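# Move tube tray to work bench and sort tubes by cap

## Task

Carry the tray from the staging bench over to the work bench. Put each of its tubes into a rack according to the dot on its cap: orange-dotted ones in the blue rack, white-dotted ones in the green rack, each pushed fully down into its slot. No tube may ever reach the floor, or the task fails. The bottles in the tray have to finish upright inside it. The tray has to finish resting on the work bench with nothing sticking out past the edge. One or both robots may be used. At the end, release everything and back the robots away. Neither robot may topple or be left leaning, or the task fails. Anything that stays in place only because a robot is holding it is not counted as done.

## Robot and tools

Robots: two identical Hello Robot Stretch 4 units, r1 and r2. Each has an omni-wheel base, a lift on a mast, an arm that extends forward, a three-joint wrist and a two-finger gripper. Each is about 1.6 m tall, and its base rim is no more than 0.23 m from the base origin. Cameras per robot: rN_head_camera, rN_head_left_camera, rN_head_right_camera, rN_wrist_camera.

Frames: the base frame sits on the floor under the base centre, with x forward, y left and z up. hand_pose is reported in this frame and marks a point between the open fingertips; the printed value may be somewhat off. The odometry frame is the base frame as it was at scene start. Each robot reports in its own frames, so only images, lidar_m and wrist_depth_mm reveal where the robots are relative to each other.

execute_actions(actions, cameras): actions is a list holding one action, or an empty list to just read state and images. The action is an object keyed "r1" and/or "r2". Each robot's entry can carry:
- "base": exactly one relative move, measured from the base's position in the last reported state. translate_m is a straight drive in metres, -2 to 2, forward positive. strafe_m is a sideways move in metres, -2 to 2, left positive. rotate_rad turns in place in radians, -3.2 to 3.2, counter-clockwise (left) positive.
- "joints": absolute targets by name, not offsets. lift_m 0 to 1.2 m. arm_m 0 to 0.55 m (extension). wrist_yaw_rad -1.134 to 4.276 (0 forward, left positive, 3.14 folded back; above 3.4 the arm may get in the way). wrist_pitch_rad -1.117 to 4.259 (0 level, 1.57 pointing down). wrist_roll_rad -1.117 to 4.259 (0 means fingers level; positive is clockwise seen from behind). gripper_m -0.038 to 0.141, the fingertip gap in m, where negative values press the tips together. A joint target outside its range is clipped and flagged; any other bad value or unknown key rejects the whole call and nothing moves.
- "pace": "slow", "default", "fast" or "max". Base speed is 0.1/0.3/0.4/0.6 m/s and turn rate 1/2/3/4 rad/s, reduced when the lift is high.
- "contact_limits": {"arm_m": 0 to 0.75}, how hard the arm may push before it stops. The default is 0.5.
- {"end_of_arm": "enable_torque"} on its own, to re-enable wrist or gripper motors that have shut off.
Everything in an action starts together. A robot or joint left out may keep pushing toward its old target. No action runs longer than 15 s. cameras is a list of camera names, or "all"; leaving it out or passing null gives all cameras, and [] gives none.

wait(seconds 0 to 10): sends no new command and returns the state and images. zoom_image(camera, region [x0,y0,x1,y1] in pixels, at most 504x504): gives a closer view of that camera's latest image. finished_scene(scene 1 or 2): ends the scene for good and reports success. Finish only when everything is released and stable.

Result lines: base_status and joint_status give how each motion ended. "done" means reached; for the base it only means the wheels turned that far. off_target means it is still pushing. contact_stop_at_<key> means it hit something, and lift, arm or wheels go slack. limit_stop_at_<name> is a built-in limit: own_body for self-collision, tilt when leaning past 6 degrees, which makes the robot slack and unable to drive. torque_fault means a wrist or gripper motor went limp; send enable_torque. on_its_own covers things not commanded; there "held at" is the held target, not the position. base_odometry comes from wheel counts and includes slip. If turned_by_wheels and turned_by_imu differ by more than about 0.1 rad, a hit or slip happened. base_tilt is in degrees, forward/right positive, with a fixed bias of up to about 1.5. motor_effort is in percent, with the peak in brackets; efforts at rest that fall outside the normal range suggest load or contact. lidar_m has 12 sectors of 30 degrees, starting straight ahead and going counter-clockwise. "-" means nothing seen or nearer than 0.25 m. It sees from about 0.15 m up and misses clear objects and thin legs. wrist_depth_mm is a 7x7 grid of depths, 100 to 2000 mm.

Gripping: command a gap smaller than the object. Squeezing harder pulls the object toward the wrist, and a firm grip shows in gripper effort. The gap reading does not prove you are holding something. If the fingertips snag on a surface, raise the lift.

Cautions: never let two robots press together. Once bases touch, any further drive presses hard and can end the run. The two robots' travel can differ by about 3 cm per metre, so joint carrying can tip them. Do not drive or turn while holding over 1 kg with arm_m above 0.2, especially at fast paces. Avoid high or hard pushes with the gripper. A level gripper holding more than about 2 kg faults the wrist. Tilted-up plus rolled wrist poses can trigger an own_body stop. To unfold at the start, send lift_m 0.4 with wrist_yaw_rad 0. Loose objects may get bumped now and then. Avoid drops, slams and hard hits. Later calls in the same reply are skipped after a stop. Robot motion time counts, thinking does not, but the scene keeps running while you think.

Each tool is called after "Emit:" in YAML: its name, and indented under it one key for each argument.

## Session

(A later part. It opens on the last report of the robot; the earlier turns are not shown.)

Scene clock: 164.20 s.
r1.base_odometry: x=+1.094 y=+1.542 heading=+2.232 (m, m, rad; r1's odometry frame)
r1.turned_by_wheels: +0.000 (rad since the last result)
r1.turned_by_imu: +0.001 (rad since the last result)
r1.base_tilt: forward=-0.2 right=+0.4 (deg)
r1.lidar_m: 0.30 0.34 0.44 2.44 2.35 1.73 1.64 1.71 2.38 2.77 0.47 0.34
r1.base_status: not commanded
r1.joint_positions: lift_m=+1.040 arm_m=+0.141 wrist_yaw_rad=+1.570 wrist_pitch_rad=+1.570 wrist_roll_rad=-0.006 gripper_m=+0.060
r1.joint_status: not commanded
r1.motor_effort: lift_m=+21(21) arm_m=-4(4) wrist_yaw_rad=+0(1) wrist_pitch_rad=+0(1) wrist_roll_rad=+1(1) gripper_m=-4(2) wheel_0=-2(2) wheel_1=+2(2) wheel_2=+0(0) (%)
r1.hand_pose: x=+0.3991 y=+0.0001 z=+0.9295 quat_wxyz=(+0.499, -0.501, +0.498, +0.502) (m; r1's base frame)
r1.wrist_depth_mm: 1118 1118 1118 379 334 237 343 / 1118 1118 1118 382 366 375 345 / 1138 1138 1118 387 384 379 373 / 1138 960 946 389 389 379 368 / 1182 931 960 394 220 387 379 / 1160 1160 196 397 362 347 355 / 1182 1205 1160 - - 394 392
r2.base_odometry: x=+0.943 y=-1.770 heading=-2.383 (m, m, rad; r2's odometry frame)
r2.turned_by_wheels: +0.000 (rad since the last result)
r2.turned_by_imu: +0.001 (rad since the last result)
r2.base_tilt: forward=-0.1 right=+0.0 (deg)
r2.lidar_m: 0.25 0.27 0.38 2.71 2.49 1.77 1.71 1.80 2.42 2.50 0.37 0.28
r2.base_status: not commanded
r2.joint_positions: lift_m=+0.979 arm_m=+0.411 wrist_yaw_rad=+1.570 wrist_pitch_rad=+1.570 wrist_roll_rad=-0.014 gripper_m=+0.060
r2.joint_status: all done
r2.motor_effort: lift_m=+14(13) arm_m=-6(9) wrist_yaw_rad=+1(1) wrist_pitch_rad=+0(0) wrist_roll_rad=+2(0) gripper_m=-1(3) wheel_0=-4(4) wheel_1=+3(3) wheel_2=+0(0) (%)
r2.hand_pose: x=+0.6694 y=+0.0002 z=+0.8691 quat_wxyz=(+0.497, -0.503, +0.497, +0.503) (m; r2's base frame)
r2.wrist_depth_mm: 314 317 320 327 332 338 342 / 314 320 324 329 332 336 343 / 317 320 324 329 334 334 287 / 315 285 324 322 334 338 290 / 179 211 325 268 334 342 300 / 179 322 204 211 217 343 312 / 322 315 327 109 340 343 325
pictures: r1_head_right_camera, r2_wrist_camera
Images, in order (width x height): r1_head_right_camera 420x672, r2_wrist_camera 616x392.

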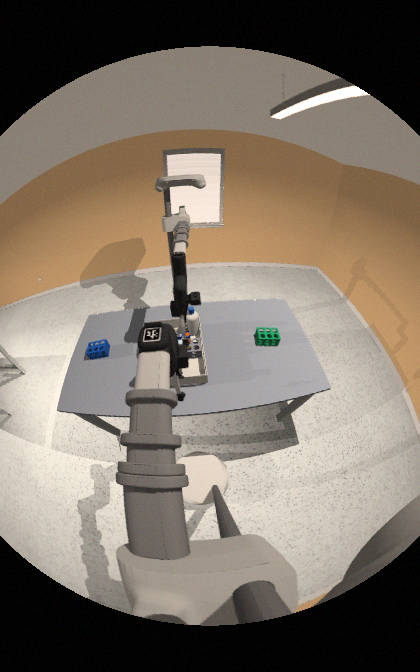

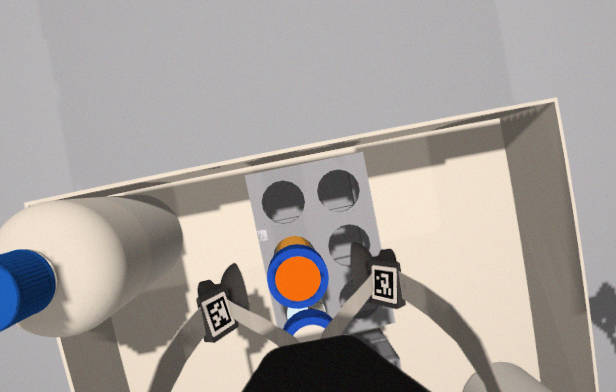

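Emit:
execute_actions:
  actions:
    - {"r2":{"base":{"strafe_m":0.005},"joints":{"gripper_m":0.045},"pace":"fast"}}
  cameras: ["r2_wrist_camera"]

Emit:
zoom_image:
  camera: "r2_wrist_camera"
  region: [200, 210, 420, 350]

Scene clock: 173.47 s.
r1.base_odometry: x=+1.094 y=+1.542 heading=+2.232 (m, m, rad; r1's odometry frame)
r1.turned_by_wheels: +0.000 (rad since the last result)
r1.turned_by_imu: +0.001 (rad since the last result)
r1.base_tilt: forward=-0.2 right=+0.2 (deg)
r1.lidar_m: 0.30 0.34 0.48 2.45 2.38 1.70 1.61 1.69 2.35 2.77 0.48 0.31
r1.base_status: not commanded
r1.joint_positions: lift_m=+1.040 arm_m=+0.141 wrist_yaw_rad=+1.570 wrist_pitch_rad=+1.570 wrist_roll_rad=-0.006 gripper_m=+0.060
r1.joint_status: not commanded
r1.motor_effort: lift_m=+21(21) arm_m=-4(4) wrist_yaw_rad=-1(1) wrist_pitch_rad=+0(0) wrist_roll_rad=+1(1) gripper_m=-2(5) wheel_0=-2(2) wheel_1=+3(2) wheel_2=+0(0) (%)
r1.hand_pose: x=+0.3991 y=+0.0001 z=+0.9295 quat_wxyz=(+0.499, -0.501, +0.498, +0.502) (m; r1's base frame)
r1.wrist_depth_mm: 1118 1138 1138 379 332 237 343 / 1160 1118 1118 379 366 375 347 / 1138 1138 1138 387 382 379 375 / 1160 946 960 387 384 384 373 / 1160 960 946 394 221 384 377 / 1182 1182 198 397 357 347 355 / 1182 1182 1182 - - 397 392
r2.base_odometry: x=+0.946 y=-1.774 heading=-2.383 (m, m, rad; r2's odometry frame)
r2.turned_by_wheels: +0.000 (rad since the last result)
r2.turned_by_imu: +0.001 (rad since the last result)
r2.base_tilt: forward=-0.1 right=-0.1 (deg)
r2.lidar_m: 0.25 0.27 0.38 2.74 2.52 1.77 1.72 1.79 2.40 2.46 0.35 0.27
r2.base_status: done
r2.joint_positions: lift_m=+0.979 arm_m=+0.411 wrist_yaw_rad=+1.570 wrist_pitch_rad=+1.570 wrist_roll_rad=-0.014 gripper_m=+0.045
r2.joint_status: all done
r2.motor_effort: lift_m=+14(14) arm_m=-7(6) wrist_yaw_rad=+2(1) wrist_pitch_rad=-1(1) wrist_roll_rad=+0(1) gripper_m=-3(4) wheel_0=+2(12) wheel_1=-3(9) wheel_2=+0(0) (%)
r2.hand_pose: x=+0.6694 y=+0.0001 z=+0.8691 quat_wxyz=(+0.497, -0.503, +0.497, +0.503) (m; r2's base frame)
r2.wrist_depth_mm: 312 319 322 327 332 336 342 / 315 319 325 329 334 340 345 / 317 322 325 330 332 336 287 / 315 307 324 324 334 336 291 / 179 213 325 268 334 340 300 / 171 229 204 210 198 343 312 / 267 319 329 109 340 343 324
pictures: r2_wrist_camera
Images, in order (width x height): r2_wrist_camera 616x392.

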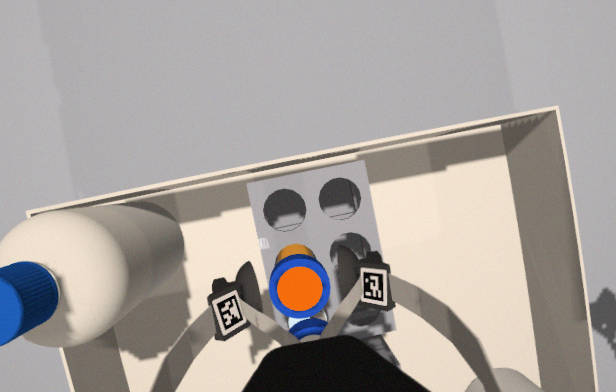

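Region (200, 210, 420, 350) of r2_wrist_camera's 616x392 image, scaled by 2.291; it fills the top 321 rows of this view, and the rest is white.

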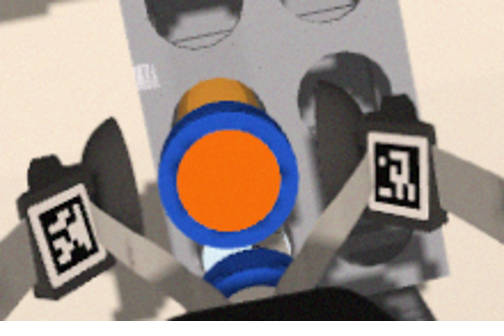

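Emit:
execute_actions:
  actions:
    - {"r2":{"joints":{"gripper_m":0.01},"pace":"fast"}}
  cameras: ["r2_wrist_camera"]

Emit:
execute_actions:
  actions:
    - {"r2":{"joints":{"lift_m":1.115},"pace":"fast"}}
  cameras: ["r2_wrist_camera","r1_head_camera","r1_head_right_camera"]

Scene clock: 178.20 s.
r1.base_odometry: x=+1.094 y=+1.542 heading=+2.232 (m, m, rad; r1's odometry frame)
r1.turned_by_wheels: +0.000 (rad since the last result)
r1.turned_by_imu: +0.001 (rad since the last result)
r1.base_tilt: forward=-0.2 right=+0.3 (deg)
r1.lidar_m: 0.31 0.33 0.46 2.46 2.36 1.72 1.64 1.71 2.37 2.77 0.46 0.30
r1.base_status: not commanded
r1.joint_positions: lift_m=+1.040 arm_m=+0.141 wrist_yaw_rad=+1.570 wrist_pitch_rad=+1.570 wrist_roll_rad=-0.006 gripper_m=+0.060
r1.joint_status: not commanded
r1.motor_effort: lift_m=+21(21) arm_m=-5(4) wrist_yaw_rad=-1(1) wrist_pitch_rad=+0(0) wrist_roll_rad=+2(1) gripper_m=-2(2) wheel_0=-2(2) wheel_1=+2(2) wheel_2=+0(0) (%)
r1.hand_pose: x=+0.3991 y=+0.0001 z=+0.9295 quat_wxyz=(+0.499, -0.501, +0.498, +0.502) (m; r1's base frame)
r1.wrist_depth_mm: 1078 1138 1118 377 334 237 343 / 1118 1138 1138 382 366 375 347 / 1138 1118 1118 384 382 377 375 / 1118 931 931 389 387 382 370 / 1160 931 946 392 221 382 379 / 1160 1182 197 394 357 347 355 / 1182 1205 1182 - - 394 392
r2.base_odometry: x=+0.946 y=-1.774 heading=-2.383 (m, m, rad; r2's odometry frame)
r2.turned_by_wheels: +0.000 (rad since the last result)
r2.turned_by_imu: +0.001 (rad since the last result)
r2.base_tilt: forward=+0.0 right=+0.0 (deg)
r2.lidar_m: 0.25 0.27 0.36 2.73 2.52 1.77 1.70 1.79 2.42 2.46 0.37 0.26
r2.base_status: not commanded
r2.joint_positions: lift_m=+0.979 arm_m=+0.411 wrist_yaw_rad=+1.570 wrist_pitch_rad=+1.570 wrist_roll_rad=-0.014 gripper_m=+0.010
r2.joint_status: all done
r2.motor_effort: lift_m=+15(15) arm_m=-6(6) wrist_yaw_rad=+1(2) wrist_pitch_rad=-1(0) wrist_roll_rad=+0(1) gripper_m=-15(13) wheel_0=+2(2) wheel_1=-3(3) wheel_2=+0(0) (%)
r2.hand_pose: x=+0.6694 y=+0.0001 z=+0.8691 quat_wxyz=(+0.497, -0.503, +0.497, +0.503) (m; r2's base frame)
r2.wrist_depth_mm: 312 319 320 327 332 336 340 / 312 320 322 327 334 338 342 / 315 322 325 329 332 336 289 / 315 304 322 322 334 338 290 / 180 213 324 268 336 340 298 / 172 268 195 202 195 342 312 / 293 303 329 109 340 342 322
pictures: r2_wrist_camera
Images, in order (width x height): r2_wrist_camera 616x392.

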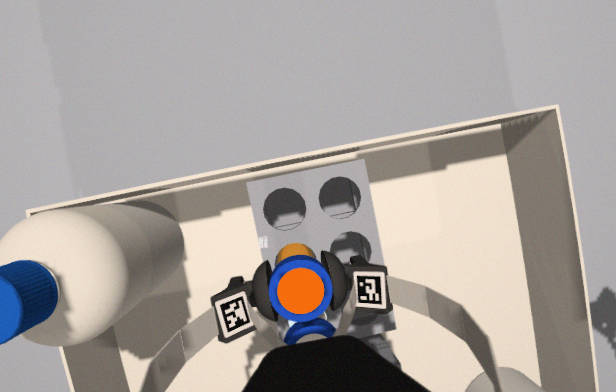

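Scene clock: 179.53 s.
r1.base_odometry: x=+1.094 y=+1.542 heading=+2.232 (m, m, rad; r1's odometry frame)
r1.turned_by_wheels: +0.000 (rad since the last result)
r1.turned_by_imu: +0.000 (rad since the last result)
r1.base_tilt: forward=-0.3 right=+0.4 (deg)
r1.lidar_m: 0.29 0.32 0.45 2.43 2.39 1.73 1.63 1.69 2.36 2.78 0.48 0.32
r1.base_status: not commanded
r1.joint_positions: lift_m=+1.040 arm_m=+0.141 wrist_yaw_rad=+1.570 wrist_pitch_rad=+1.570 wrist_roll_rad=-0.006 gripper_m=+0.060
r1.joint_status: not commanded
r1.motor_effort: lift_m=+21(21) arm_m=-4(4) wrist_yaw_rad=-1(1) wrist_pitch_rad=+0(0) wrist_roll_rad=+1(1) gripper_m=-3(3) wheel_0=-2(2) wheel_1=+2(3) wheel_2=+0(0) (%)
r1.hand_pose: x=+0.3991 y=+0.0001 z=+0.9295 quat_wxyz=(+0.499, -0.501, +0.498, +0.502) (m; r1's base frame)
r1.wrist_depth_mm: 1118 1138 1098 382 334 237 343 / 1138 1118 1118 382 366 375 349 / 1138 1138 1118 384 379 382 370 / 1182 946 931 389 387 382 368 / 1182 960 931 392 220 387 379 / 1160 1160 198 394 359 347 355 / 1160 1182 1160 - - 397 394
r2.base_odometry: x=+0.946 y=-1.774 heading=-2.383 (m, m, rad; r2's odometry frame)
r2.turned_by_wheels: +0.000 (rad since the last result)
r2.turned_by_imu: +0.000 (rad since the last result)
r2.base_tilt: forward=+0.0 right=+0.0 (deg)
r2.lidar_m: 0.25 0.28 0.37 2.73 2.45 1.78 1.69 1.79 2.40 2.49 0.36 0.25
r2.base_status: not commanded
r2.joint_positions: lift_m=+1.115 arm_m=+0.411 wrist_yaw_rad=+1.570 wrist_pitch_rad=+1.570 wrist_roll_rad=-0.014 gripper_m=+0.010
r2.joint_status: all done
r2.motor_effort: lift_m=+22(23) arm_m=-7(6) wrist_yaw_rad=+2(2) wrist_pitch_rad=+0(1) wrist_roll_rad=+2(1) gripper_m=-11(14) wheel_0=+2(2) wheel_1=-3(4) wheel_2=+0(0) (%)
r2.hand_pose: x=+0.6694 y=+0.0001 z=+1.0044 quat_wxyz=(+0.497, -0.503, +0.497, +0.503) (m; r2's base frame)
r2.wrist_depth_mm: 442 445 452 459 466 477 1255 / 442 449 459 462 469 477 1281 / 445 452 459 466 473 480 976 / 445 452 459 410 469 480 488 / 445 315 459 404 469 477 488 / 449 455 195 202 195 445 488 / 449 452 466 109 466 379 496
pictures: r1_head_camera, r1_head_right_camera, r2_wrist_camera
Images, in order (width x height): r1_head_camera 420x560, r1_head_right_camera 420x672, r2_wrist_camera 616x392.

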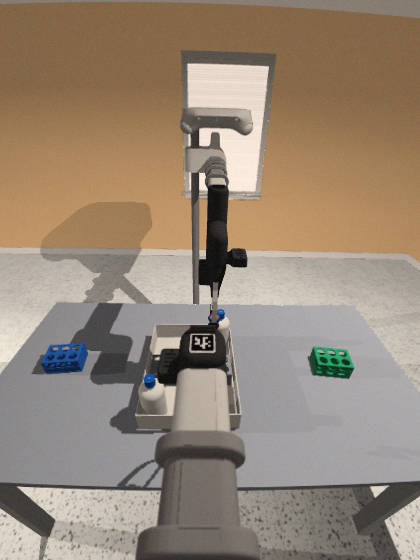

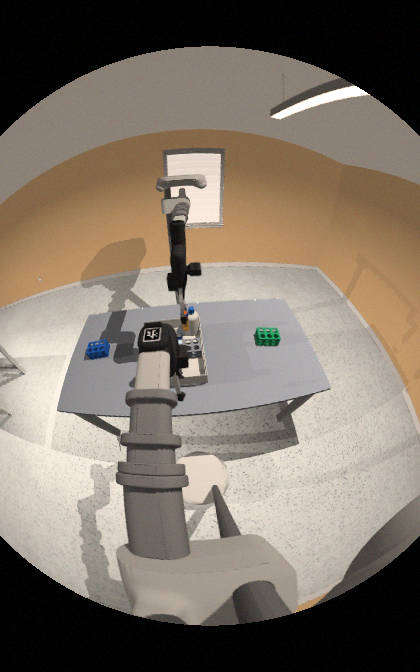

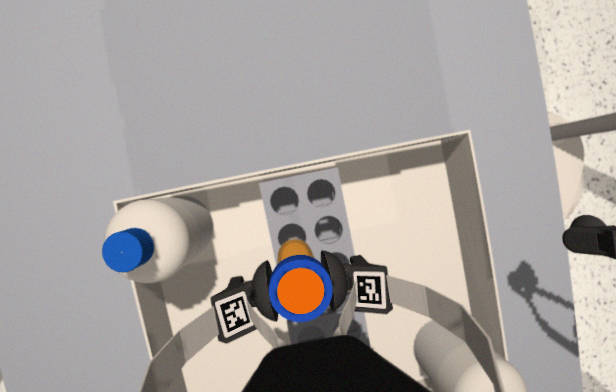

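Emit:
execute_actions:
  actions:
    - {"r2":{"base":{"strafe_m":-0.55},"pace":"fast"}}
  cameras: ["r2_wrist_camera","r1_head_camera"]

Scene clock: 189.53 s.
r1.base_odometry: x=+1.094 y=+1.542 heading=+2.232 (m, m, rad; r1's odometry frame)
r1.turned_by_wheels: +0.000 (rad since the last result)
r1.turned_by_imu: +0.002 (rad since the last result)
r1.base_tilt: forward=-0.2 right=+0.4 (deg)
r1.lidar_m: 0.29 0.33 0.47 2.46 2.36 1.72 1.62 1.74 2.37 2.76 0.45 0.32
r1.base_status: not commanded
r1.joint_positions: lift_m=+1.040 arm_m=+0.141 wrist_yaw_rad=+1.570 wrist_pitch_rad=+1.570 wrist_roll_rad=-0.006 gripper_m=+0.060
r1.joint_status: not commanded
r1.motor_effort: lift_m=+21(21) arm_m=-5(4) wrist_yaw_rad=+0(1) wrist_pitch_rad=+1(0) wrist_roll_rad=+1(1) gripper_m=-2(4) wheel_0=-2(2) wheel_1=+2(2) wheel_2=+0(0) (%)
r1.hand_pose: x=+0.3991 y=+0.0001 z=+0.9295 quat_wxyz=(+0.499, -0.501, +0.498, +0.502) (m; r1's base frame)
r1.wrist_depth_mm: 1118 1118 1118 382 332 237 342 / 1138 1138 1118 387 366 375 347 / 1160 1138 1138 387 379 379 375 / 1138 946 931 389 387 379 370 / 1182 931 946 394 220 384 379 / 1138 1160 198 392 357 347 359 / 1182 1182 1182 - - 394 394
r2.base_odometry: x=+0.568 y=-1.374 heading=-2.383 (m, m, rad; r2's odometry frame)
r2.turned_by_wheels: +0.000 (rad since the last result)
r2.turned_by_imu: +0.003 (rad since the last result)
r2.base_tilt: forward=+0.0 right=+0.0 (deg)
r2.lidar_m: 0.26 0.27 0.39 1.02 2.50 1.75 1.70 1.79 2.42 1.94 1.99 0.29
r2.base_status: done
r2.joint_positions: lift_m=+1.115 arm_m=+0.411 wrist_yaw_rad=+1.570 wrist_pitch_rad=+1.570 wrist_roll_rad=-0.014 gripper_m=+0.010
r2.joint_status: not commanded
r2.motor_effort: lift_m=+21(22) arm_m=-6(6) wrist_yaw_rad=+2(2) wrist_pitch_rad=+0(0) wrist_roll_rad=+1(0) gripper_m=-15(16) wheel_0=+3(14) wheel_1=-2(13) wheel_2=+0(0) (%)
r2.hand_pose: x=+0.6694 y=+0.0001 z=+1.0045 quat_wxyz=(+0.497, -0.503, +0.497, +0.503) (m; r2's base frame)
r2.wrist_depth_mm: 439 445 455 459 466 473 1281 / 442 452 455 459 466 477 1281 / 442 449 459 466 469 477 1281 / 449 452 459 466 473 484 488 / 449 455 462 404 477 484 496 / 452 455 195 202 195 484 492 / 452 459 469 109 480 488 1281
pictures: r1_head_camera, r2_wrist_camera
Images, in order (width x height): r1_head_camera 420x560, r2_wrist_camera 616x392.

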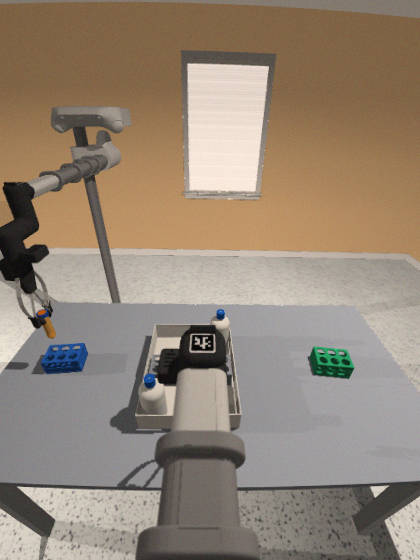

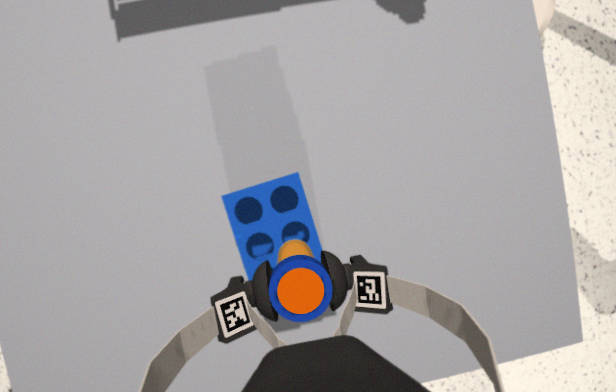

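Emit:
zoom_image:
  camera: "r2_wrist_camera"
  region: [220, 160, 360, 300]

Region (220, 160, 360, 300) of r2_wrist_camera's 616x392 image, scaled by 3.600.

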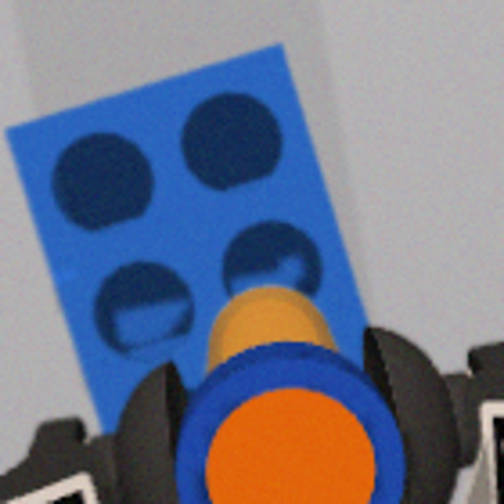

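Emit:
execute_actions:
  actions:
    - {"r2":{"joints":{"arm_m":0.417,"lift_m":1.04},"pace":"fast"},"r1":{"joints":{"arm_m":0.435,"lift_m":1.03},"pace":"fast"}}
  cameras: ["r2_wrist_camera","r1_wrist_camera","r1_head_camera"]

Emit:
zoom_image:
  camera: "r2_wrist_camera"
  region: [220, 160, 360, 300]

Scene clock: 200.00 s.
r1.base_odometry: x=+1.094 y=+1.542 heading=+2.232 (m, m, rad; r1's odometry frame)
r1.turned_by_wheels: +0.000 (rad since the last result)
r1.turned_by_imu: +0.001 (rad since the last result)
r1.base_tilt: forward=-0.3 right=+0.4 (deg)
r1.lidar_m: 0.30 0.32 0.43 2.44 2.32 1.71 1.62 1.71 2.36 2.77 0.45 0.31
r1.base_status: not commanded
r1.joint_positions: lift_m=+1.030 arm_m=+0.434 wrist_yaw_rad=+1.570 wrist_pitch_rad=+1.570 wrist_roll_rad=-0.006 gripper_m=+0.060
r1.joint_status: all done
r1.motor_effort: lift_m=+14(18) arm_m=+4(4) wrist_yaw_rad=+0(0) wrist_pitch_rad=+0(0) wrist_roll_rad=+1(1) gripper_m=-2(4) wheel_0=-2(2) wheel_1=+2(2) wheel_2=+0(0) (%)
r1.hand_pose: x=+0.6925 y=+0.0001 z=+0.9201 quat_wxyz=(+0.499, -0.501, +0.498, +0.502) (m; r1's base frame)
r1.wrist_depth_mm: 229 332 322 324 366 362 364 / 232 266 370 364 368 364 370 / 382 370 375 315 368 368 373 / 379 379 373 357 375 373 375 / 384 379 382 315 220 312 377 / 384 382 198 320 370 229 237 / 392 353 336 - - 387 -
r2.base_odometry: x=+0.568 y=-1.374 heading=-2.383 (m, m, rad; r2's odometry frame)
r2.turned_by_wheels: +0.000 (rad since the last result)
r2.turned_by_imu: +0.001 (rad since the last result)
r2.base_tilt: forward=-0.1 right=+0.0 (deg)
r2.lidar_m: 0.25 0.28 0.38 1.03 2.47 1.74 1.70 1.78 2.42 1.95 2.00 0.27
r2.base_status: not commanded
r2.joint_positions: lift_m=+1.040 arm_m=+0.416 wrist_yaw_rad=+1.570 wrist_pitch_rad=+1.570 wrist_roll_rad=-0.014 gripper_m=+0.010
r2.joint_status: all done
r2.motor_effort: lift_m=+15(20) arm_m=+6(7) wrist_yaw_rad=+1(1) wrist_pitch_rad=+0(0) wrist_roll_rad=+1(0) gripper_m=-14(13) wheel_0=+3(4) wheel_1=-2(2) wheel_2=-1(0) (%)
r2.hand_pose: x=+0.6742 y=+0.0001 z=+0.9300 quat_wxyz=(+0.497, -0.503, +0.497, +0.503) (m; r2's base frame)
r2.wrist_depth_mm: 370 375 382 387 392 399 404 / 373 377 382 387 394 402 404 / 373 379 387 392 397 402 407 / 375 382 384 389 397 404 410 / 377 382 384 330 402 407 413 / 379 384 195 203 196 407 413 / 382 384 389 109 404 410 415
pictures: r1_head_camera, r1_wrist_camera, r2_wrist_camera
Images, in order (width x height): r1_head_camera 420x560, r1_wrist_camera 616x392, r2_wrist_camera 616x392.

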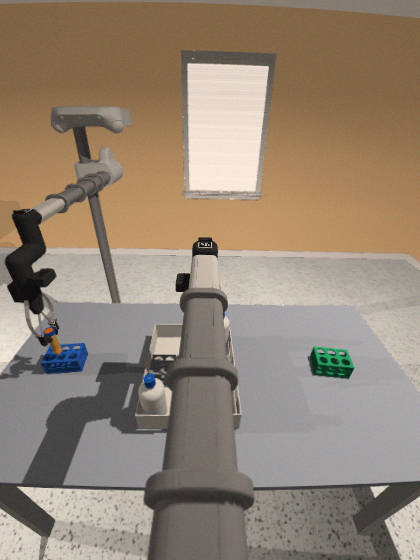

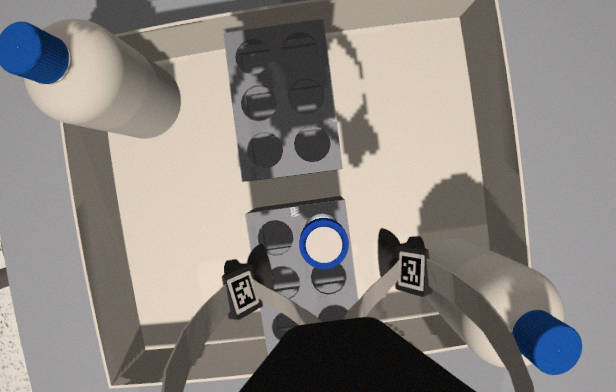

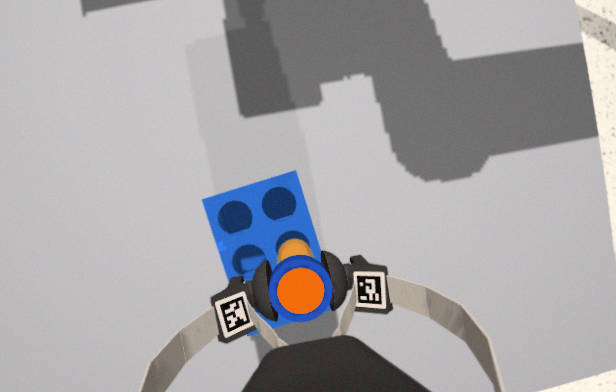

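Region (220, 160, 360, 300) of r2_wrist_camera's 616x392 image, scaled by 3.600.

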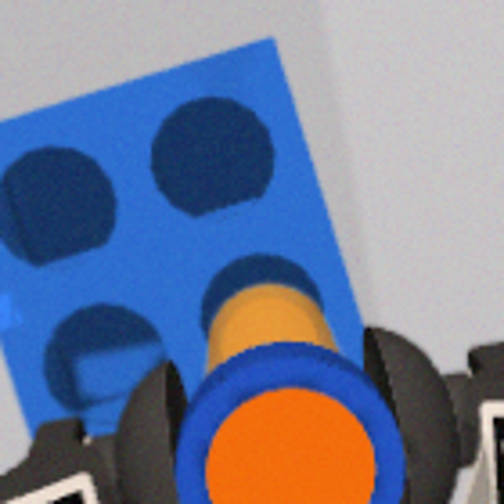

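Emit:
execute_actions:
  actions:
    - {"r2":{"joints":{"lift_m":1.016},"pace":"fast"},"r1":{"base":{"strafe_m":0.006},"joints":{"lift_m":0.983},"pace":"fast"}}
  cameras: ["r2_wrist_camera","r1_wrist_camera"]

Emit:
zoom_image:
  camera: "r2_wrist_camera"
  region: [220, 160, 360, 300]

Emit:
zoom_image:
  camera: "r1_wrist_camera"
  region: [226, 194, 446, 334]

Scene clock: 214.77 s.
r1.base_odometry: x=+1.090 y=+1.539 heading=+2.232 (m, m, rad; r1's odometry frame)
r1.turned_by_wheels: +0.000 (rad since the last result)
r1.turned_by_imu: +0.001 (rad since the last result)
r1.base_tilt: forward=-0.1 right=+0.3 (deg)
r1.lidar_m: 0.29 0.32 0.48 2.42 2.37 1.74 1.64 1.73 2.36 2.76 0.45 0.34
r1.base_status: done
r1.joint_positions: lift_m=+0.983 arm_m=+0.434 wrist_yaw_rad=+1.570 wrist_pitch_rad=+1.570 wrist_roll_rad=-0.006 gripper_m=+0.060
r1.joint_status: all done
r1.motor_effort: lift_m=+14(12) arm_m=+4(4) wrist_yaw_rad=-1(2) wrist_pitch_rad=+1(0) wrist_roll_rad=+1(1) gripper_m=-1(3) wheel_0=+2(5) wheel_1=-1(5) wheel_2=+0(1) (%)
r1.hand_pose: x=+0.6925 y=+0.0001 z=+0.8731 quat_wxyz=(+0.499, -0.501, +0.498, +0.502) (m; r1's base frame)
r1.wrist_depth_mm: 191 273 293 303 320 317 317 / 196 267 320 267 322 320 322 / 274 329 327 297 322 324 297 / 290 330 330 329 329 327 282 / 294 336 332 270 220 329 281 / 298 338 198 211 332 205 204 / 343 338 332 - - 244 -
r2.base_odometry: x=+0.568 y=-1.374 heading=-2.383 (m, m, rad; r2's odometry frame)
r2.turned_by_wheels: +0.000 (rad since the last result)
r2.turned_by_imu: +0.001 (rad since the last result)
r2.base_tilt: forward=+0.0 right=+0.0 (deg)
r2.lidar_m: 0.26 0.28 0.38 1.03 2.46 1.72 1.71 1.76 2.43 1.94 1.98 0.28
r2.base_status: not commanded
r2.joint_positions: lift_m=+1.016 arm_m=+0.416 wrist_yaw_rad=+1.570 wrist_pitch_rad=+1.570 wrist_roll_rad=-0.014 gripper_m=+0.010
r2.joint_status: all done
r2.motor_effort: lift_m=+15(16) arm_m=+6(6) wrist_yaw_rad=+2(2) wrist_pitch_rad=+0(0) wrist_roll_rad=+0(1) gripper_m=-14(13) wheel_0=+3(3) wheel_1=-2(2) wheel_2=-1(0) (%)
r2.hand_pose: x=+0.6742 y=+0.0001 z=+0.9060 quat_wxyz=(+0.497, -0.503, +0.497, +0.503) (m; r2's base frame)
r2.wrist_depth_mm: 347 353 359 362 368 375 379 / 347 353 359 364 370 375 382 / 351 355 362 366 373 377 382 / 353 355 357 368 375 379 387 / 353 357 359 307 375 382 387 / 355 359 194 202 195 382 389 / 355 359 366 109 379 384 392
pictures: r1_wrist_camera, r2_wrist_camera
Images, in order (width x height): r1_wrist_camera 616x392, r2_wrist_camera 616x392.

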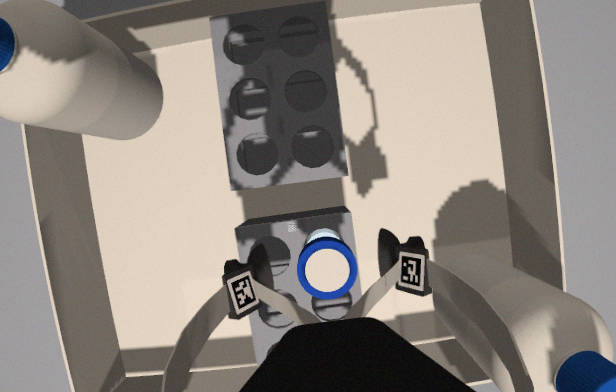

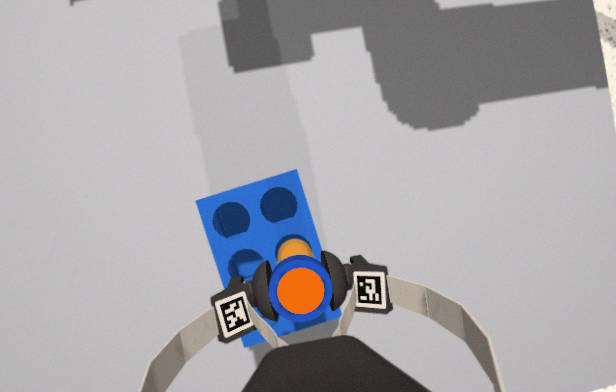

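Region (220, 160, 360, 300) of r2_wrist_camera's 616x392 image, scaled by 3.600.

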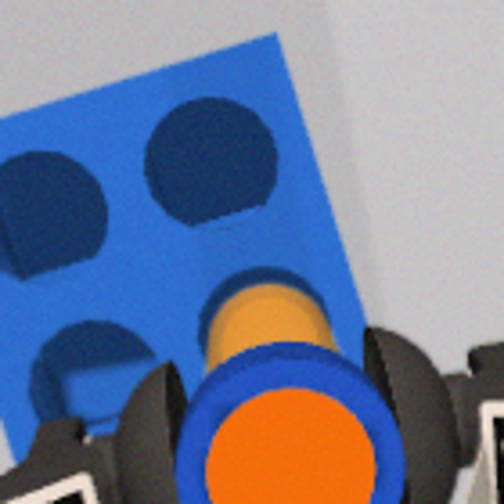

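Region (226, 194, 446, 334) of r1_wrist_camera's 616x392 image, scaled by 2.291; it fills the top 321 rows of this view, and the rest is white.

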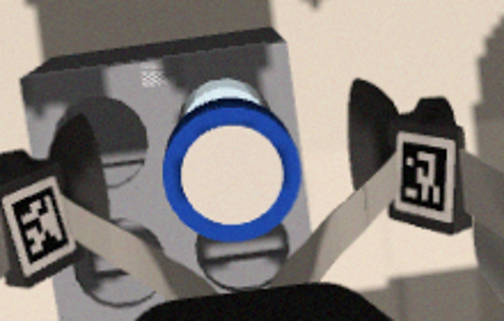

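Emit:
execute_actions:
  actions:
    - {"r2":{"base":{"strafe_m":0.002}},"r1":{"joints":{"gripper_m":0.01},"pace":"fast"}}
  cameras: ["r2_wrist_camera","r1_wrist_camera"]

Emit:
zoom_image:
  camera: "r2_wrist_camera"
  region: [220, 160, 360, 300]

Scene clock: 221.33 s.
r1.base_odometry: x=+1.090 y=+1.539 heading=+2.232 (m, m, rad; r1's odometry frame)
r1.turned_by_wheels: +0.000 (rad since the last result)
r1.turned_by_imu: +0.001 (rad since the last result)
r1.base_tilt: forward=-0.2 right=+0.4 (deg)
r1.lidar_m: 0.27 0.33 0.47 2.43 2.38 1.72 1.63 1.70 2.33 2.78 0.45 0.34
r1.base_status: not commanded
r1.joint_positions: lift_m=+0.983 arm_m=+0.434 wrist_yaw_rad=+1.570 wrist_pitch_rad=+1.570 wrist_roll_rad=-0.006 gripper_m=+0.010
r1.joint_status: all done
r1.motor_effort: lift_m=+14(14) arm_m=+4(4) wrist_yaw_rad=-1(1) wrist_pitch_rad=+1(1) wrist_roll_rad=+1(1) gripper_m=-15(12) wheel_0=+2(2) wheel_1=-1(0) wheel_2=+0(0) (%)
r1.hand_pose: x=+0.6926 y=+0.0001 z=+0.8731 quat_wxyz=(+0.499, -0.501, +0.498, +0.502) (m; r1's base frame)
r1.wrist_depth_mm: 190 272 293 303 317 319 319 / 195 266 322 266 322 320 322 / 274 330 327 297 325 322 300 / 287 330 329 327 327 327 278 / 293 334 332 213 213 327 281 / 298 338 188 205 325 208 204 / 345 334 336 - - 240 -
r2.base_odometry: x=+0.569 y=-1.376 heading=-2.383 (m, m, rad; r2's odometry frame)
r2.turned_by_wheels: +0.000 (rad since the last result)
r2.turned_by_imu: +0.001 (rad since the last result)
r2.base_tilt: forward=+0.0 right=+0.0 (deg)
r2.lidar_m: 0.25 0.27 0.37 1.01 2.46 1.72 1.70 1.77 2.38 1.94 1.99 0.27
r2.base_status: done
r2.joint_positions: lift_m=+1.016 arm_m=+0.416 wrist_yaw_rad=+1.570 wrist_pitch_rad=+1.570 wrist_roll_rad=-0.014 gripper_m=+0.010
r2.joint_status: not commanded
r2.motor_effort: lift_m=+15(15) arm_m=+6(6) wrist_yaw_rad=+2(2) wrist_pitch_rad=-1(2) wrist_roll_rad=+0(1) gripper_m=-15(14) wheel_0=-2(9) wheel_1=+3(7) wheel_2=+0(1) (%)
r2.hand_pose: x=+0.6742 y=+0.0001 z=+0.9060 quat_wxyz=(+0.497, -0.503, +0.497, +0.503) (m; r2's base frame)
r2.wrist_depth_mm: 347 351 359 364 368 373 379 / 349 353 362 366 368 375 382 / 349 353 359 368 370 379 384 / 351 355 359 368 373 377 382 / 353 359 362 307 375 382 384 / 353 362 194 202 195 382 389 / 355 362 368 109 377 384 392
pictures: r1_wrist_camera, r2_wrist_camera
Images, in order (width x height): r1_wrist_camera 616x392, r2_wrist_camera 616x392.

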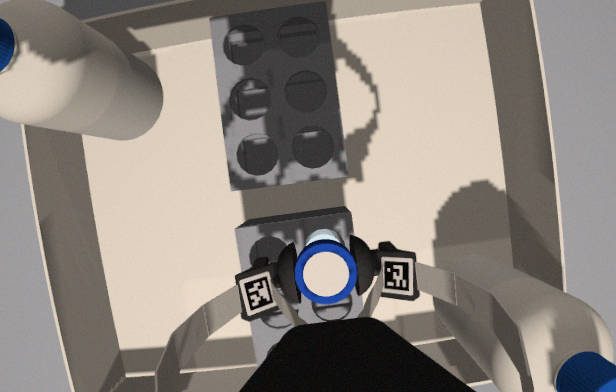

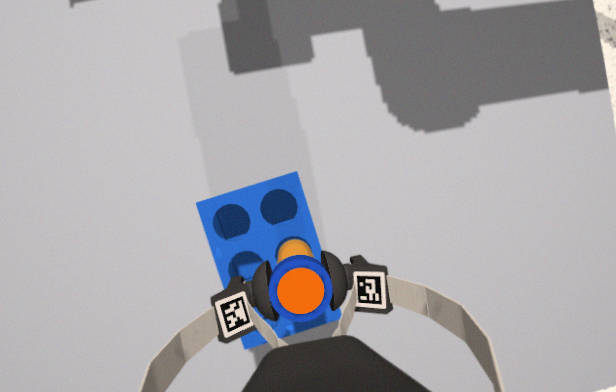

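Region (220, 160, 360, 300) of r2_wrist_camera's 616x392 image, scaled by 3.600.

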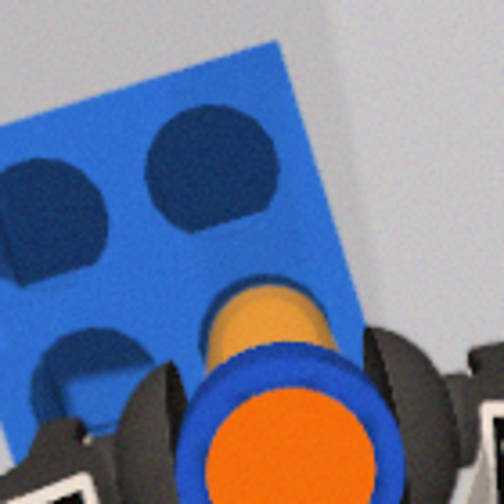

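Emit:
execute_actions:
  actions:
    - {"r2":{"joints":{"lift_m":0.977},"pace":"slow"},"r1":{"joints":{"lift_m":1.115},"pace":"fast"}}
  cameras: ["r2_wrist_camera","r1_wrist_camera"]

Emit:
zoom_image:
  camera: "r1_wrist_camera"
  region: [246, 144, 386, 284]

Scene clock: 227.13 s.
r1.base_odometry: x=+1.090 y=+1.539 heading=+2.232 (m, m, rad; r1's odometry frame)
r1.turned_by_wheels: +0.000 (rad since the last result)
r1.turned_by_imu: +0.001 (rad since the last result)
r1.base_tilt: forward=-0.2 right=+0.3 (deg)
r1.lidar_m: 0.30 0.34 0.47 2.44 2.34 1.71 1.64 1.71 2.36 2.77 0.47 0.32
r1.base_status: not commanded
r1.joint_positions: lift_m=+1.115 arm_m=+0.434 wrist_yaw_rad=+1.570 wrist_pitch_rad=+1.570 wrist_roll_rad=-0.006 gripper_m=+0.010
r1.joint_status: all done
r1.motor_effort: lift_m=+22(23) arm_m=+4(4) wrist_yaw_rad=-1(1) wrist_pitch_rad=+1(0) wrist_roll_rad=+1(1) gripper_m=-12(14) wheel_0=+2(2) wheel_1=-1(0) wheel_2=+0(0) (%)
r1.hand_pose: x=+0.6926 y=+0.0001 z=+1.0044 quat_wxyz=(+0.499, -0.501, +0.498, +0.502) (m; r1's base frame)
r1.wrist_depth_mm: 459 452 452 449 445 449 442 / 462 317 430 418 449 452 445 / 466 392 455 452 455 449 455 / 469 459 459 455 455 459 459 / 473 466 469 213 213 415 462 / 1229 473 189 204 377 301 462 / 1255 477 473 - - 469 469
r2.base_odometry: x=+0.569 y=-1.376 heading=-2.383 (m, m, rad; r2's odometry frame)
r2.turned_by_wheels: +0.000 (rad since the last result)
r2.turned_by_imu: +0.001 (rad since the last result)
r2.base_tilt: forward=-0.1 right=+0.0 (deg)
r2.lidar_m: 0.25 0.27 0.39 1.00 2.51 1.76 1.70 1.77 2.42 1.93 1.94 0.28
r2.base_status: not commanded
r2.joint_positions: lift_m=+0.977 arm_m=+0.416 wrist_yaw_rad=+1.570 wrist_pitch_rad=+1.570 wrist_roll_rad=-0.014 gripper_m=+0.010
r2.joint_status: all done
r2.motor_effort: lift_m=+15(13) arm_m=+6(6) wrist_yaw_rad=+2(2) wrist_pitch_rad=+0(1) wrist_roll_rad=+0(1) gripper_m=-14(11) wheel_0=-2(2) wheel_1=+2(2) wheel_2=+0(0) (%)
r2.hand_pose: x=+0.6742 y=+0.0001 z=+0.8671 quat_wxyz=(+0.497, -0.503, +0.497, +0.503) (m; r2's base frame)
r2.wrist_depth_mm: 310 315 319 324 329 336 340 / 312 317 322 327 330 336 340 / 315 319 322 327 334 338 340 / 314 320 322 329 336 340 342 / 317 320 296 268 336 342 345 / 319 324 195 202 195 343 347 / 320 322 301 109 340 343 349
pictures: r1_wrist_camera, r2_wrist_camera
Images, in order (width x height): r1_wrist_camera 616x392, r2_wrist_camera 616x392.

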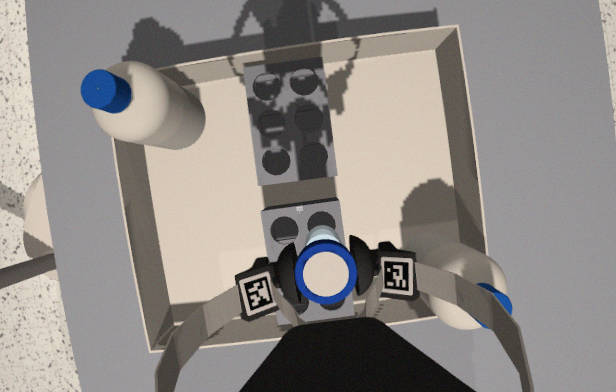

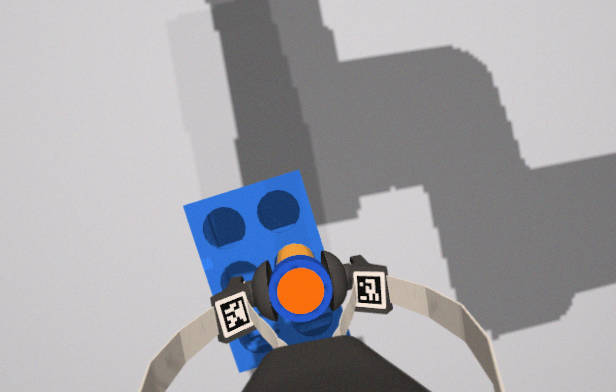

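Region (246, 144, 386, 284) of r1_wrist_camera's 616x392 image, scaled by 3.600.

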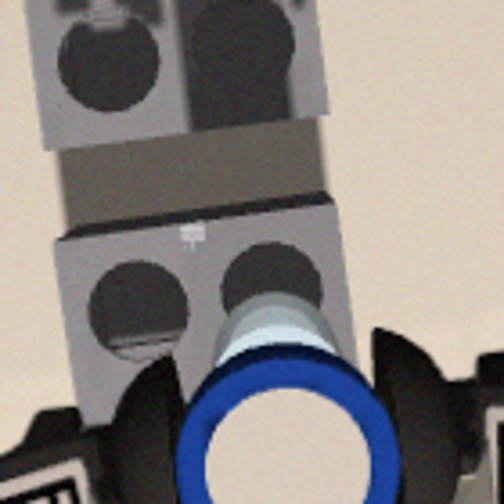

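Emit:
execute_actions:
  actions:
    - {"r2":{"joints":{"gripper_m":0.06}},"r1":{"base":{"strafe_m":-0.48},"pace":"fast"}}
  cameras: ["r2_wrist_camera","r1_wrist_camera"]

Emit:
zoom_image:
  camera: "r1_wrist_camera"
  region: [246, 144, 386, 284]

Scene clock: 235.33 s.
r1.base_odometry: x=+1.468 y=+1.834 heading=+2.233 (m, m, rad; r1's odometry frame)
r1.turned_by_wheels: +0.000 (rad since the last result)
r1.turned_by_imu: +0.002 (rad since the last result)
r1.base_tilt: forward=-0.2 right=+0.3 (deg)
r1.lidar_m: 0.29 0.32 0.44 2.90 2.36 1.72 1.63 1.73 2.37 2.29 2.39 0.32
r1.base_status: done
r1.joint_positions: lift_m=+1.115 arm_m=+0.434 wrist_yaw_rad=+1.570 wrist_pitch_rad=+1.570 wrist_roll_rad=-0.006 gripper_m=+0.010
r1.joint_status: not commanded
r1.motor_effort: lift_m=+22(22) arm_m=+4(4) wrist_yaw_rad=-1(1) wrist_pitch_rad=+0(1) wrist_roll_rad=+1(1) gripper_m=-15(15) wheel_0=+3(11) wheel_1=+0(9) wheel_2=+0(1) (%)
r1.hand_pose: x=+0.6926 y=+0.0001 z=+1.0044 quat_wxyz=(+0.499, -0.501, +0.498, +0.502) (m; r1's base frame)
r1.wrist_depth_mm: 459 455 452 452 452 445 445 / 462 455 455 459 452 452 449 / 462 459 459 462 452 459 452 / 473 466 466 459 459 459 452 / 473 469 469 212 214 462 455 / 1229 473 188 205 462 466 466 / 1255 480 477 - - 469 469
r2.base_odometry: x=+0.569 y=-1.376 heading=-2.383 (m, m, rad; r2's odometry frame)
r2.turned_by_wheels: +0.000 (rad since the last result)
r2.turned_by_imu: +0.002 (rad since the last result)
r2.base_tilt: forward=+0.0 right=-0.1 (deg)
r2.lidar_m: 0.27 0.28 0.38 1.00 2.49 1.78 1.71 1.77 2.40 1.93 1.98 0.29
r2.base_status: not commanded
r2.joint_positions: lift_m=+0.977 arm_m=+0.416 wrist_yaw_rad=+1.570 wrist_pitch_rad=+1.570 wrist_roll_rad=-0.014 gripper_m=+0.060
r2.joint_status: all done
r2.motor_effort: lift_m=+14(14) arm_m=+6(6) wrist_yaw_rad=+1(2) wrist_pitch_rad=+0(0) wrist_roll_rad=+0(1) gripper_m=-2(11) wheel_0=-2(2) wheel_1=+2(3) wheel_2=+0(0) (%)
r2.hand_pose: x=+0.6742 y=+0.0001 z=+0.8671 quat_wxyz=(+0.497, -0.503, +0.497, +0.503) (m; r2's base frame)
r2.wrist_depth_mm: 312 314 320 325 327 334 340 / 312 315 322 325 330 338 342 / 314 317 324 327 334 338 342 / 315 320 322 329 334 338 343 / 317 320 296 270 334 342 343 / 319 322 204 209 218 343 347 / 320 322 329 109 340 343 349
pictures: r1_wrist_camera, r2_wrist_camera
Images, in order (width x height): r1_wrist_camera 616x392, r2_wrist_camera 616x392.

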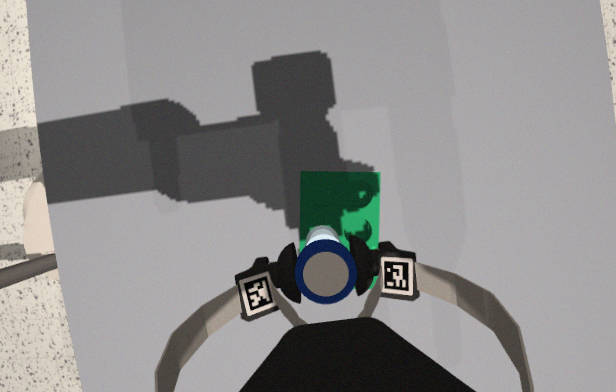

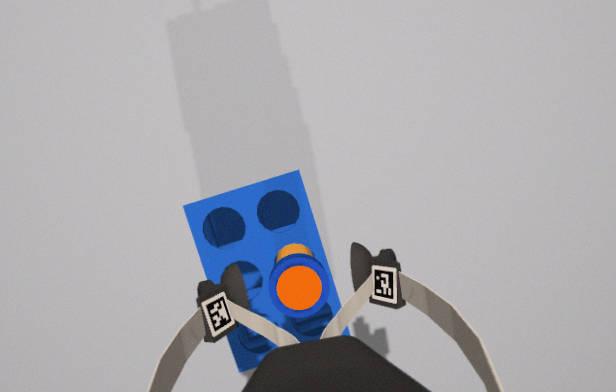

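Region (246, 144, 386, 284) of r1_wrist_camera's 616x392 image, scaled by 3.600.

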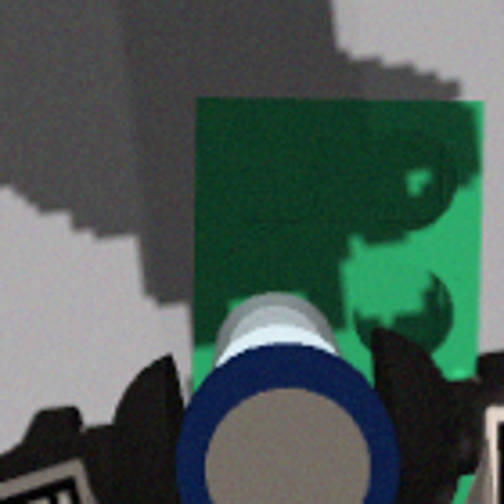

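Emit:
execute_actions:
  actions:
    - {"r2":{"joints":{"lift_m":1.06},"pace":"fast"},"r1":{"base":{"strafe_m":-0.0057},"joints":{"lift_m":1.022,"arm_m":0.432},"pace":"fast"}}
  cameras: ["r2_wrist_camera","r1_wrist_camera"]

Emit:
zoom_image:
  camera: "r1_wrist_camera"
  region: [266, 134, 416, 284]

Scene clock: 243.60 s.
r1.base_odometry: x=+1.473 y=+1.837 heading=+2.233 (m, m, rad; r1's odometry frame)
r1.turned_by_wheels: +0.000 (rad since the last result)
r1.turned_by_imu: +0.001 (rad since the last result)
r1.base_tilt: forward=-0.2 right=+0.3 (deg)
r1.lidar_m: 0.32 0.32 0.45 2.90 2.37 1.70 1.62 1.73 2.35 2.28 2.37 0.34
r1.base_status: done
r1.joint_positions: lift_m=+1.022 arm_m=+0.433 wrist_yaw_rad=+1.570 wrist_pitch_rad=+1.570 wrist_roll_rad=-0.006 gripper_m=+0.010
r1.joint_status: all done
r1.motor_effort: lift_m=+15(19) arm_m=-4(5) wrist_yaw_rad=-1(1) wrist_pitch_rad=+0(0) wrist_roll_rad=+1(1) gripper_m=-12(15) wheel_0=-2(10) wheel_1=+2(8) wheel_2=+0(1) (%)
r1.hand_pose: x=+0.6911 y=+0.0001 z=+0.9120 quat_wxyz=(+0.499, -0.501, +0.498, +0.502) (m; r1's base frame)
r1.wrist_depth_mm: 366 364 364 359 357 357 355 / 370 368 366 364 364 359 359 / 373 373 368 366 366 364 362 / 377 375 370 364 364 368 364 / 379 377 375 213 213 368 368 / 382 379 189 205 345 375 373 / 387 382 379 - - 377 377
r2.base_odometry: x=+0.569 y=-1.376 heading=-2.383 (m, m, rad; r2's odometry frame)
r2.turned_by_wheels: +0.000 (rad since the last result)
r2.turned_by_imu: +0.001 (rad since the last result)
r2.base_tilt: forward=-0.1 right=+0.0 (deg)
r2.lidar_m: 0.25 0.27 0.35 0.99 2.50 1.77 1.70 1.77 2.40 1.93 1.97 0.28
r2.base_status: not commanded
r2.joint_positions: lift_m=+1.060 arm_m=+0.416 wrist_yaw_rad=+1.570 wrist_pitch_rad=+1.570 wrist_roll_rad=-0.014 gripper_m=+0.060
r2.joint_status: all done
r2.motor_effort: lift_m=+22(26) arm_m=+6(6) wrist_yaw_rad=+2(2) wrist_pitch_rad=+1(0) wrist_roll_rad=+0(0) gripper_m=+0(3) wheel_0=-2(2) wheel_1=+2(3) wheel_2=+0(0) (%)
r2.hand_pose: x=+0.6742 y=+0.0001 z=+0.9494 quat_wxyz=(+0.497, -0.503, +0.497, +0.503) (m; r2's base frame)
r2.wrist_depth_mm: 389 397 399 404 413 418 424 / 389 397 402 407 413 421 424 / 389 399 402 410 415 421 430 / 394 399 402 410 418 424 433 / 394 402 404 351 418 427 433 / 397 404 204 384 218 430 433 / 402 404 413 109 424 430 439
pictures: r1_wrist_camera, r2_wrist_camera
Images, in order (width x height): r1_wrist_camera 616x392, r2_wrist_camera 616x392.

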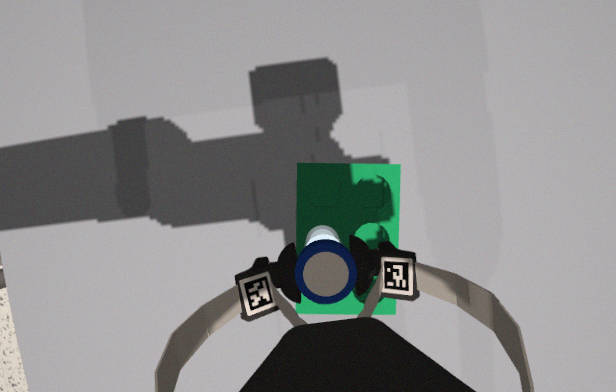

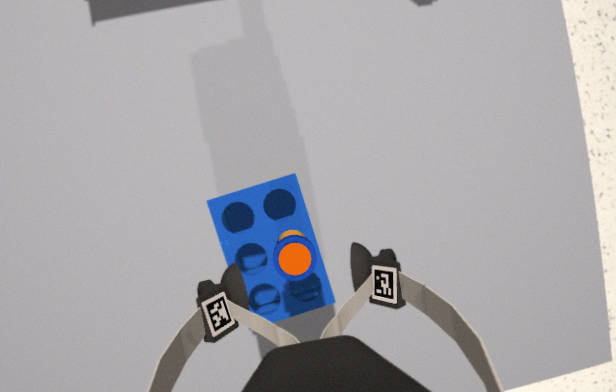

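Region (266, 134, 416, 284) of r1_wrist_camera's 616x392 image, scaled by 3.360.

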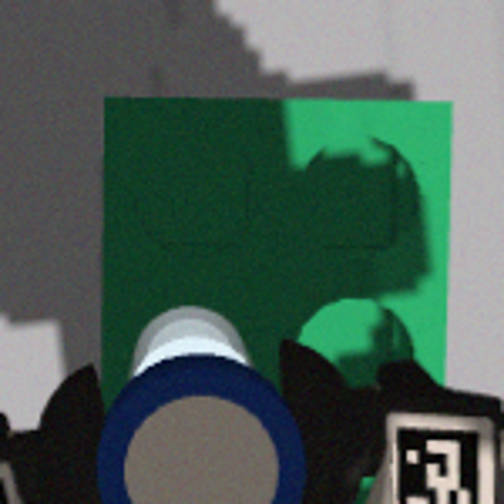

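Emit:
execute_actions:
  actions:
    - {"r2":{"joints":{"arm_m":0.2},"pace":"max"},"r1":{"joints":{"lift_m":0.981},"pace":"slow"}}
  cameras: ["r1_wrist_camera"]

Scene clock: 247.63 s.
r1.base_odometry: x=+1.473 y=+1.837 heading=+2.233 (m, m, rad; r1's odometry frame)
r1.turned_by_wheels: +0.000 (rad since the last result)
r1.turned_by_imu: +0.001 (rad since the last result)
r1.base_tilt: forward=-0.2 right=+0.3 (deg)
r1.lidar_m: 0.30 0.33 0.44 2.93 2.35 1.70 1.63 1.67 2.34 2.27 2.38 0.33
r1.base_status: not commanded
r1.joint_positions: lift_m=+0.981 arm_m=+0.433 wrist_yaw_rad=+1.570 wrist_pitch_rad=+1.570 wrist_roll_rad=-0.006 gripper_m=+0.010
r1.joint_status: all done
r1.motor_effort: lift_m=+14(15) arm_m=-4(4) wrist_yaw_rad=-1(1) wrist_pitch_rad=+1(0) wrist_roll_rad=+1(1) gripper_m=-13(13) wheel_0=-2(2) wheel_1=+3(2) wheel_2=+0(0) (%)
r1.hand_pose: x=+0.6911 y=+0.0001 z=+0.8711 quat_wxyz=(+0.499, -0.501, +0.498, +0.502) (m; r1's base frame)
r1.wrist_depth_mm: 325 324 322 320 320 319 317 / 329 324 325 324 324 319 320 / 332 330 329 325 324 325 322 / 332 332 330 322 297 327 325 / 338 340 334 213 212 329 327 / 340 340 187 204 274 332 329 / 345 342 338 - - 334 332
r2.base_odometry: x=+0.569 y=-1.376 heading=-2.383 (m, m, rad; r2's odometry frame)
r2.turned_by_wheels: +0.000 (rad since the last result)
r2.turned_by_imu: +0.001 (rad since the last result)
r2.base_tilt: forward=-0.1 right=+0.0 (deg)
r2.lidar_m: 0.25 0.27 0.38 1.02 2.47 1.77 1.69 1.79 2.42 1.93 1.98 0.27
r2.base_status: not commanded
r2.joint_positions: lift_m=+1.060 arm_m=+0.201 wrist_yaw_rad=+1.570 wrist_pitch_rad=+1.570 wrist_roll_rad=-0.014 gripper_m=+0.060
r2.joint_status: all done
r2.motor_effort: lift_m=+23(22) arm_m=-6(8) wrist_yaw_rad=+2(2) wrist_pitch_rad=+0(0) wrist_roll_rad=+1(1) gripper_m=+0(0) wheel_0=-2(2) wheel_1=+2(2) wheel_2=+0(0) (%)
r2.hand_pose: x=+0.4594 y=+0.0001 z=+0.9494 quat_wxyz=(+0.497, -0.503, +0.497, +0.503) (m; r2's base frame)
r2.wrist_depth_mm: 1138 394 402 407 410 418 424 / 1098 397 402 407 413 421 427 / 1118 404 404 413 418 421 430 / 931 402 407 410 415 364 433 / 946 404 407 413 418 368 433 / 1138 931 204 415 218 430 436 / 1160 1138 410 109 424 430 436
pictures: r1_wrist_camera
Images, in order (width x height): r1_wrist_camera 616x392.

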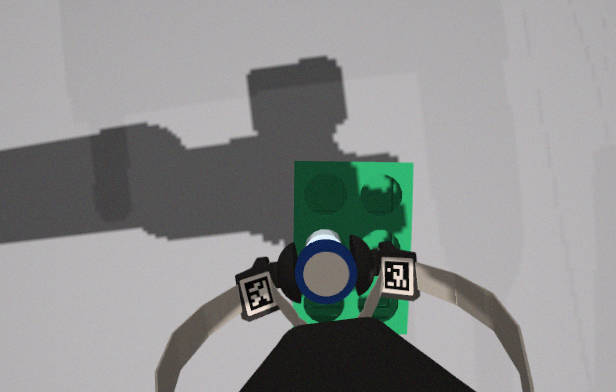

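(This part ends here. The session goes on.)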